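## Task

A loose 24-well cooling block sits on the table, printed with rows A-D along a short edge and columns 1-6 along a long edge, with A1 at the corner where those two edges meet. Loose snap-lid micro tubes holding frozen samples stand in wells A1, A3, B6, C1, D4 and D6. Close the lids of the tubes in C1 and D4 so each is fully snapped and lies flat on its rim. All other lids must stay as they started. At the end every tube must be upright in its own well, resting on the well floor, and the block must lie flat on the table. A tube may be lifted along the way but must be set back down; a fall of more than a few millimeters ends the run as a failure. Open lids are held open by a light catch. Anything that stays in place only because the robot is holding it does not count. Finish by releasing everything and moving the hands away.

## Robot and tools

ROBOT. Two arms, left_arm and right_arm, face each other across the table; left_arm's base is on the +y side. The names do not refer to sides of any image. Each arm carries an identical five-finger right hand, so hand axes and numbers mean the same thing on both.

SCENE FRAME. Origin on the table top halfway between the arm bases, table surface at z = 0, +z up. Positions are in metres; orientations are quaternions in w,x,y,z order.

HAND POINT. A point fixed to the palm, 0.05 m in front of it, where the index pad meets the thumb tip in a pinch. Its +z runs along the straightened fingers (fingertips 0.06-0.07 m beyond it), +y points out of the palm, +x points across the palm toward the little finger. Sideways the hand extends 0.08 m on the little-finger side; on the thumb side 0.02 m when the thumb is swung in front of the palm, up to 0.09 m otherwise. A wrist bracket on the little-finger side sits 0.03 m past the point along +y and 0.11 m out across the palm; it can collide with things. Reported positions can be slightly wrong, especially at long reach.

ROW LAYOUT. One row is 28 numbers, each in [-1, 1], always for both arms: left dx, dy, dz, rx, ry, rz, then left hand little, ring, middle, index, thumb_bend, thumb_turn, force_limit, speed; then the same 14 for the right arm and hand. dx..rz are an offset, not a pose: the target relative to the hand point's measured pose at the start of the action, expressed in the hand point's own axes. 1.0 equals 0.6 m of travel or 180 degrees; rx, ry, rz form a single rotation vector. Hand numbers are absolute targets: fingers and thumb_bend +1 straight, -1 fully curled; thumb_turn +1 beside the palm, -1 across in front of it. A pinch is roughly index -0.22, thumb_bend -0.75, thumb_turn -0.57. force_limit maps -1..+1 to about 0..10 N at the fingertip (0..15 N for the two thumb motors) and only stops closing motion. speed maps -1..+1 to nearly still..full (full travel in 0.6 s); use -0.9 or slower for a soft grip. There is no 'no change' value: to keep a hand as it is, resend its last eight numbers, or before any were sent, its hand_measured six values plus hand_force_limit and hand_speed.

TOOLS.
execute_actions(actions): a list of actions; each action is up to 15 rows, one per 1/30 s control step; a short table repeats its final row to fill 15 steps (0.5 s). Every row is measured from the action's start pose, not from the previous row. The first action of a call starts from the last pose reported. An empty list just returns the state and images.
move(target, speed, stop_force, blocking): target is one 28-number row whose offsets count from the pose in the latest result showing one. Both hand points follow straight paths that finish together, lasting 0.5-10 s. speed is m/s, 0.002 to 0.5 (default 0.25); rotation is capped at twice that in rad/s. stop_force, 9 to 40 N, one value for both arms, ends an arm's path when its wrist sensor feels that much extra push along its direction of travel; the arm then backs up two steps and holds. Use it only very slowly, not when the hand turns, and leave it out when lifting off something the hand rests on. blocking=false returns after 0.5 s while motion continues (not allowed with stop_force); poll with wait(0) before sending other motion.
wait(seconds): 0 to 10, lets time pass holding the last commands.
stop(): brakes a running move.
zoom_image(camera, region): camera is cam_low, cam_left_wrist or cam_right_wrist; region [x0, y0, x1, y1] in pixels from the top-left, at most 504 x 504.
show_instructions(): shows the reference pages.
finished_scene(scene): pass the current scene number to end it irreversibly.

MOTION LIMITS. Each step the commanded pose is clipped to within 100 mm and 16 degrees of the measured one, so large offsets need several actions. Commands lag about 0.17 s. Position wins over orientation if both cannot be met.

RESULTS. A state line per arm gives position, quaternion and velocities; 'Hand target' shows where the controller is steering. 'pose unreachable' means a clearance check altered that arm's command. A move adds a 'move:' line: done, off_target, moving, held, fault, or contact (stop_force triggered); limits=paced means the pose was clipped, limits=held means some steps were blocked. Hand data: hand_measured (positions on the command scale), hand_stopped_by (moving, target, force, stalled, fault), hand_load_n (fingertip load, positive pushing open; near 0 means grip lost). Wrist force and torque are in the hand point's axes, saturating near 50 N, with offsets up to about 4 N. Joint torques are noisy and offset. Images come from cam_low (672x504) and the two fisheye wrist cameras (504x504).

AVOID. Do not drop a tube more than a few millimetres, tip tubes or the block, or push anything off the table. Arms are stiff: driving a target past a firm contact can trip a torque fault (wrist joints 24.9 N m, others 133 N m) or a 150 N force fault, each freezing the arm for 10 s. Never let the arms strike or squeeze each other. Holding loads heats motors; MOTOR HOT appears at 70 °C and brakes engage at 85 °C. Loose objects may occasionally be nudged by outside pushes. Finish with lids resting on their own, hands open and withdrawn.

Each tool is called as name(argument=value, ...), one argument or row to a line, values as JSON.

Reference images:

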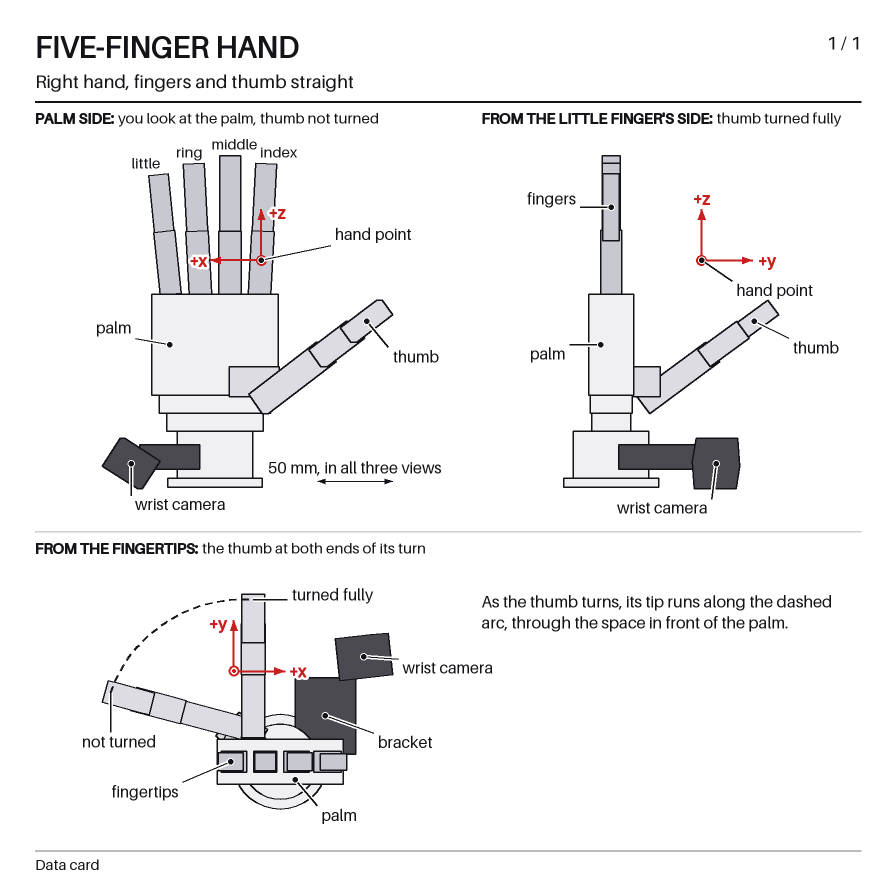

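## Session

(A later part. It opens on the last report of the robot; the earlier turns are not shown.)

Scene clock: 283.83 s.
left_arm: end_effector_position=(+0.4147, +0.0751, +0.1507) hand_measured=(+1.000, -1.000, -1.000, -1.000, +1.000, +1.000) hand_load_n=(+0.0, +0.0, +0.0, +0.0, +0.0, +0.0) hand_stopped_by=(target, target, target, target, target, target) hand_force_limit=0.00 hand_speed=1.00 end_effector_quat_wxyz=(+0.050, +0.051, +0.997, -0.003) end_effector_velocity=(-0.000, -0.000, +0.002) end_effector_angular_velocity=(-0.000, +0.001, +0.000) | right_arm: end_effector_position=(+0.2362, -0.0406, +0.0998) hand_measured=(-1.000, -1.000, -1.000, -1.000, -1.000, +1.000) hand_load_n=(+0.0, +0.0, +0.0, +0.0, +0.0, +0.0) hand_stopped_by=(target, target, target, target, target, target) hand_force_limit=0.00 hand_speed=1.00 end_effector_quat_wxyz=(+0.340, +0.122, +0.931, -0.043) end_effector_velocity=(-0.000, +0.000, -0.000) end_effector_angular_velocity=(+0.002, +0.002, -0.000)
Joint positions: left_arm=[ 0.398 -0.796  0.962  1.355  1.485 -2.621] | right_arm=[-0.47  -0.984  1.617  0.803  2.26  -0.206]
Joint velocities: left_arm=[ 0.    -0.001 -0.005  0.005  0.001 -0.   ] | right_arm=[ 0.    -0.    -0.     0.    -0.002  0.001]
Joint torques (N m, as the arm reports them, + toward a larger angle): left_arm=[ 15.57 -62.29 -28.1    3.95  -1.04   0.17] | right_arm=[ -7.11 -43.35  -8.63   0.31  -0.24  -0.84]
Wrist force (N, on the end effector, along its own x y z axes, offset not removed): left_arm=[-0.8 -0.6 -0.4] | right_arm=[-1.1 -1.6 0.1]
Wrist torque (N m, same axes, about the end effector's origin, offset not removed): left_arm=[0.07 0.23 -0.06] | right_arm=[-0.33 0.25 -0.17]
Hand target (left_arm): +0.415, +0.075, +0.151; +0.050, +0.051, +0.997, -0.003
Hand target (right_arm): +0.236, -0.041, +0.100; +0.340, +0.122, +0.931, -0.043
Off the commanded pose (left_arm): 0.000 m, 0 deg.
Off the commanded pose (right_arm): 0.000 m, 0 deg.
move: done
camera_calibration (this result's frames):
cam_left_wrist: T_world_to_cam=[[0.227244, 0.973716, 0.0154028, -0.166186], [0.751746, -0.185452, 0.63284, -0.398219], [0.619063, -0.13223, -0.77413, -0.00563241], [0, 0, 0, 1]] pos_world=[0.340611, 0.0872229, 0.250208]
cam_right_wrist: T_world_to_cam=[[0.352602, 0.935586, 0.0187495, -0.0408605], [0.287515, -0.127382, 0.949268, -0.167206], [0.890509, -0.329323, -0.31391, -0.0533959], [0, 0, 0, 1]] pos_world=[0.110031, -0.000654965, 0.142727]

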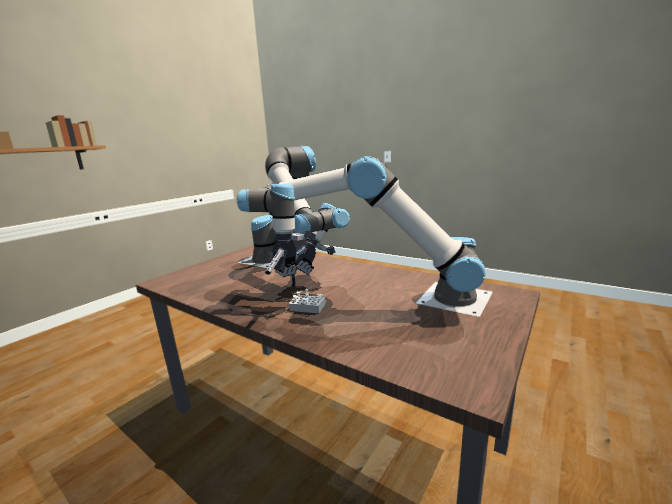

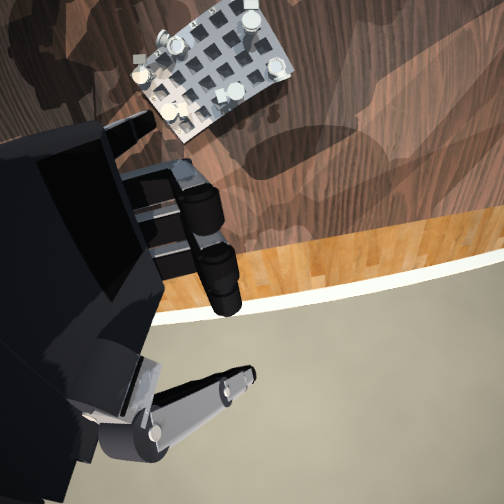

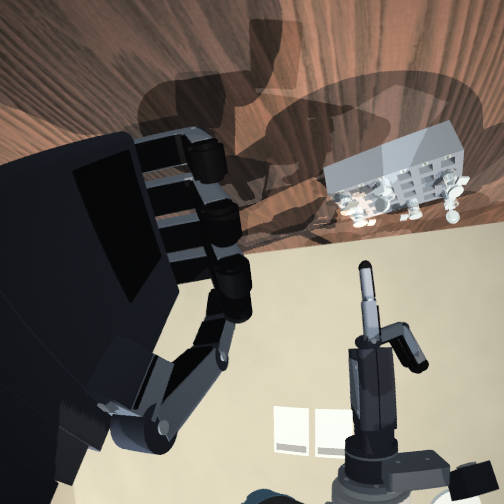

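move(
  target=[0.05,0.3,-0.2,0,0,0,1,-1,-1,-1,1,1,0,1, -0.0649,0.0302,0.098,0,0,0,-1,-1,-1,-1,-1,1,0,1],
  speed=0.2,
)

Scene clock: 300.40 s.
left_arm: end_effector_position=(+0.3916, +0.2583, +0.2670) hand_measured=(+1.000, -1.000, -1.000, -1.000, +1.000, +1.000) hand_load_n=(+0.0, +0.0, +0.0, +0.0, +0.0, +0.0) hand_stopped_by=(target, target, target, target, target, target) hand_force_limit=0.00 hand_speed=1.00 end_effector_quat_wxyz=(+0.050, +0.051, +0.997, -0.003) end_effector_velocity=(-0.001, +0.002, +0.001) end_effector_angular_velocity=(-0.000, +0.001, +0.000) | right_arm: end_effector_position=(+0.3061, -0.0404, +0.0799) hand_measured=(-1.000, -1.000, -1.000, -1.000, -1.000, +1.000) hand_load_n=(+0.0, +0.0, +0.0, +0.0, +0.0, +0.0) hand_stopped_by=(target, target, target, target, target, target) hand_force_limit=0.00 hand_speed=1.00 end_effector_quat_wxyz=(+0.340, +0.123, +0.931, -0.043) end_effector_velocity=(+0.001, +0.000, -0.000) end_effector_angular_velocity=(+0.001, +0.002, +0.000)
Joint positions: left_arm=[ 0.525 -1.24   1.357  1.394  1.491 -2.495] | right_arm=[-0.604 -0.946  1.58   0.696  2.234 -0.375]
Joint velocities: left_arm=[ 0.002 -0.005  0.003  0.002  0.001  0.002] | right_arm=[-0.002  0.001 -0.001 -0.001 -0.003 -0.002]
Joint torques (N m, as the arm reports them, + toward a larger angle): left_arm=[ 16.01 -44.55 -12.44   4.31   2.6    1.43] | right_arm=[ -8.38 -31.25 -20.62  -0.19  -0.61  -1.39]
Wrist force (N, on the end effector, along its own x y z axes, offset not removed): left_arm=[1.2 -1.2 -0.1] | right_arm=[-0.9 -1.4 -0.4]
Wrist torque (N m, same axes, about the end effector's origin, offset not removed): left_arm=[-0.25 -0.17 -0.04] | right_arm=[-0.33 0.20 -0.17]
Hand target (left_arm): +0.392, +0.259, +0.267; +0.050, +0.051, +0.997, -0.003
Hand target (right_arm): +0.306, -0.040, +0.080; +0.340, +0.123, +0.931, -0.043
Off the commanded pose (left_arm): 0.000 m, 0 deg.
Off the commanded pose (right_arm): 0.000 m, 0 deg.
move: done
camera_calibration (this result's frames):
cam_left_wrist: T_world_to_cam=[[0.22721, 0.97372, 0.0156891, -0.341146], [0.751665, -0.185592, 0.632895, -0.420447], [0.619174, -0.132007, -0.774079, 0.122779], [0, 0, 0, 1]] pos_world=[0.317526, 0.270356, 0.366492]
cam_right_wrist: T_world_to_cam=[[0.352733, 0.935538, 0.0186236, -0.0653579], [0.287774, -0.127397, 0.949187, -0.168429], [0.890374, -0.329451, -0.314161, -0.121745], [0, 0, 0, 1]] pos_world=[0.179922, -0.000421553, 0.12284]

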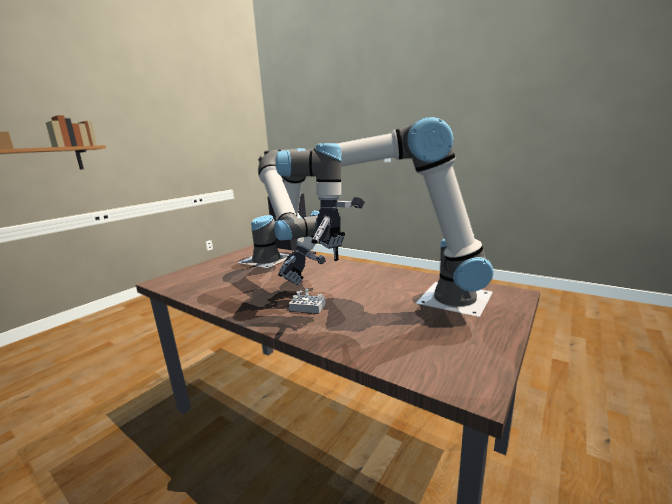

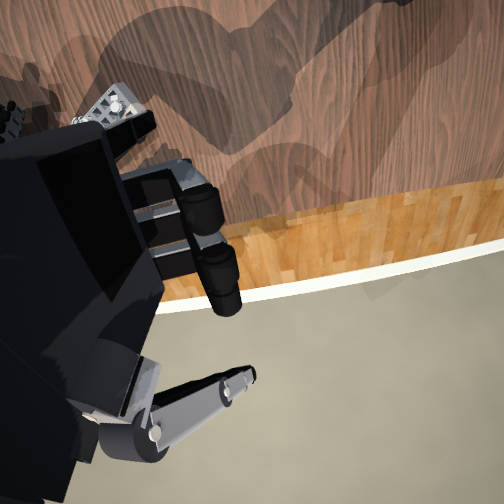

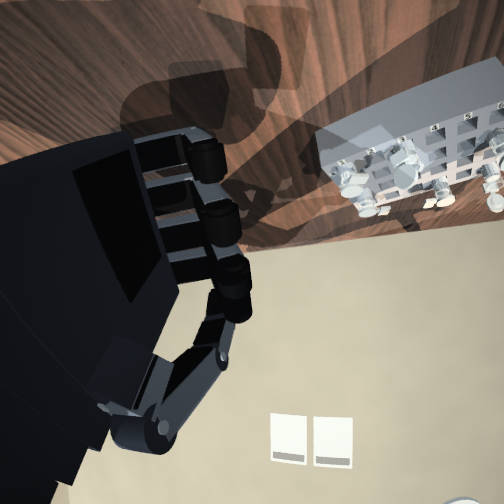

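zoom_image(
  camera="cam_right_wrist",
  region=[335, 165, 400, 225],
)

zoom_image(
  camera="cam_right_wrist",
  region=[415, 165, 470, 215],
)

Region (335, 165, 400, 225) of cam_right_wrist's 504x504 image, scaled by 7.754, with more detail than that image has; it fills the top 465 rows of this view, and the rest is white.

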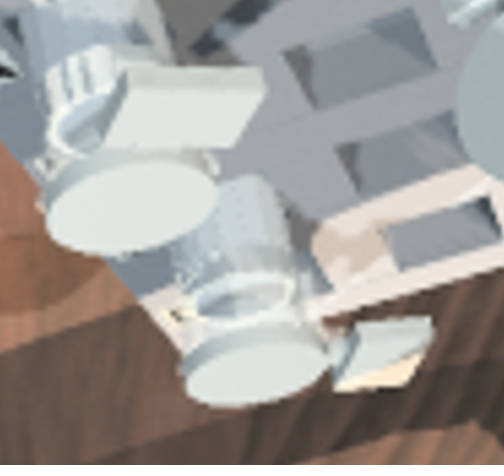

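Region (415, 165, 470, 215) of cam_right_wrist's 504x504 image, scaled by 9.164, with more detail than that image has; it fills the top 458 rows of this view, and the rest is white.

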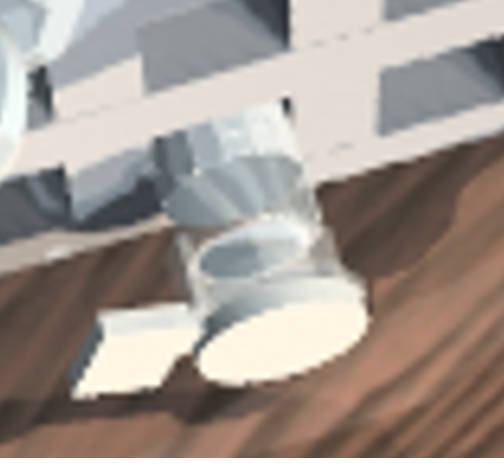

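move(
  target=[0,0,0,0,0,0,1,-1,-1,-1,1,1,0,1, -0.055,-0.285,-0.215,0,0,0,-1,-1,-1,-1,-1,1,0,1],
  speed=0.25,
)

Scene clock: 305.93 s.
left_arm: end_effector_position=(+0.3916, +0.2583, +0.2670) hand_measured=(+1.000, -1.000, -1.000, -1.000, +1.000, +1.000) hand_load_n=(+0.0, +0.0, +0.0, +0.0, +0.0, +0.0) hand_stopped_by=(target, target, target, target, target, target) hand_force_limit=0.00 hand_speed=1.00 end_effector_quat_wxyz=(+0.050, +0.051, +0.997, -0.003) end_effector_velocity=(-0.000, -0.000, +0.000) end_effector_angular_velocity=(-0.001, +0.000, +0.001) | right_arm: end_effector_position=(+0.2065, -0.1910, +0.1992) hand_measured=(-1.000, -1.000, -1.000, -1.000, -1.000, +1.000) hand_load_n=(+0.0, +0.0, +0.0, +0.0, +0.0, +0.0) hand_stopped_by=(target, target, target, target, target, target) hand_force_limit=0.00 hand_speed=1.00 end_effector_quat_wxyz=(+0.340, +0.123, +0.931, -0.043) end_effector_velocity=(-0.001, -0.002, +0.002) end_effector_angular_velocity=(-0.000, -0.001, +0.000)
Joint positions: left_arm=[ 0.525 -1.24   1.357  1.394  1.491 -2.495] | right_arm=[-0.585 -1.464  1.976  0.833  2.239 -0.351]
Joint velocities: left_arm=[-0.     0.    -0.001  0.001  0.001 -0.001] | right_arm=[ 0.001 -0.006  0.003  0.004  0.001  0.001]
Joint torques (N m, as the arm reports them, + toward a larger angle): left_arm=[-14.82 -23.41 -28.05   0.81   1.31  -2.02] | right_arm=[  6.17 -29.12 -10.24   3.54  -0.65   1.59]
Wrist force (N, on the end effector, along its own x y z axes, offset not removed): left_arm=[0.1 -2.3 2.2] | right_arm=[-1.7 -1.5 0.5]
Wrist torque (N m, same axes, about the end effector's origin, offset not removed): left_arm=[-0.54 -0.13 -0.06] | right_arm=[-0.36 0.22 -0.16]
Hand target (left_arm): +0.392, +0.258, +0.267; +0.050, +0.051, +0.997, -0.003
Hand target (right_arm): +0.206, -0.191, +0.199; +0.340, +0.123, +0.931, -0.043
Off the commanded pose (left_arm): 0.000 m, 0 deg.
Off the commanded pose (right_arm): 0.001 m, 0 deg.
move: done
camera_calibration (this result's frames):
cam_left_wrist: T_world_to_cam=[[0.22721, 0.97372, 0.0156757, -0.34114], [0.751675, -0.185587, 0.632885, -0.420447], [0.619161, -0.132015, -0.774087, 0.122789], [0, 0, 0, 1]] pos_world=[0.317523, 0.270355, 0.366491]
cam_right_wrist: T_world_to_cam=[[0.352749, 0.935533, 0.0186007, 0.108441], [0.287663, -0.127338, 0.949229, -0.272185], [0.890403, -0.329489, -0.314036, -0.0453063], [0, 0, 0, 1]] pos_world=[0.0803858, -0.151038, 0.242121]

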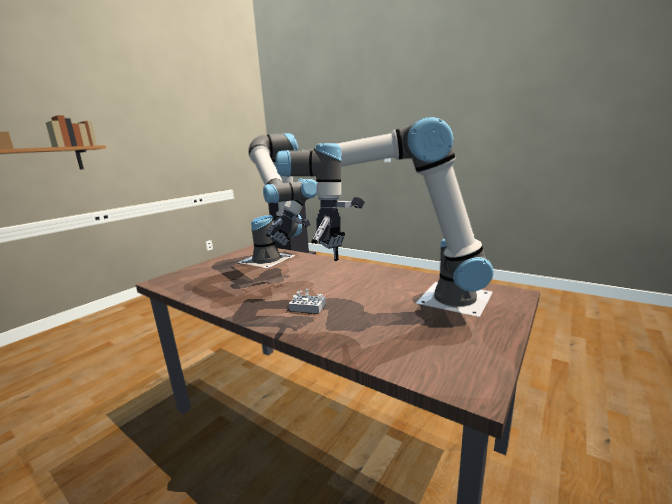

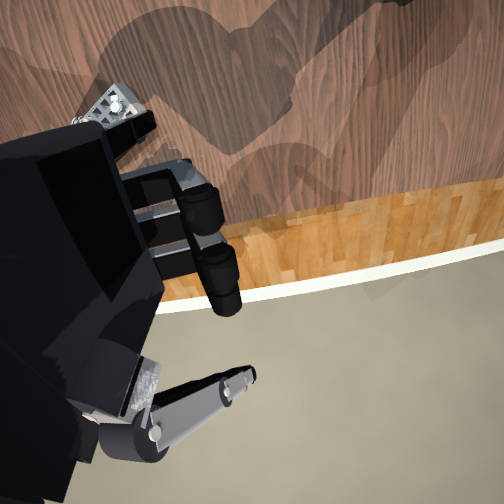

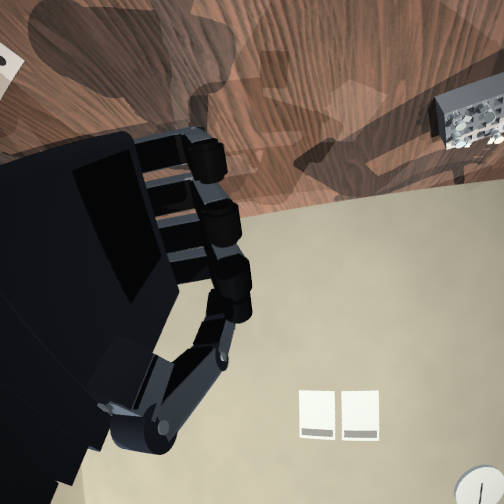

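zoom_image(
  camera="cam_low",
  region=[280, 280, 335, 320],
)

Region (280, 280, 335, 320) of cam_low's 672x504 image, scaled by 9.164, with more detail than that image has; it fills the top 367 rows of this view, and the rest is white.

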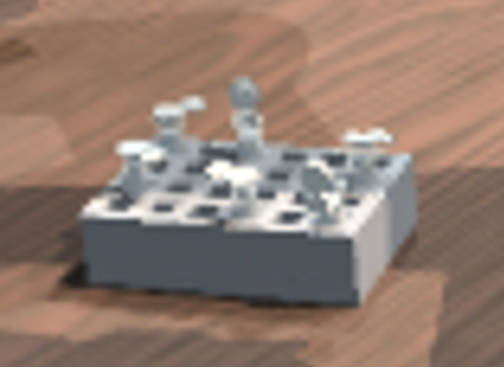

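C1 and D4 are shut flat, the other lids are unchanged, and both arms are clear.

finished_scene(
  scene=1,
)

The scene is finished: the task was done.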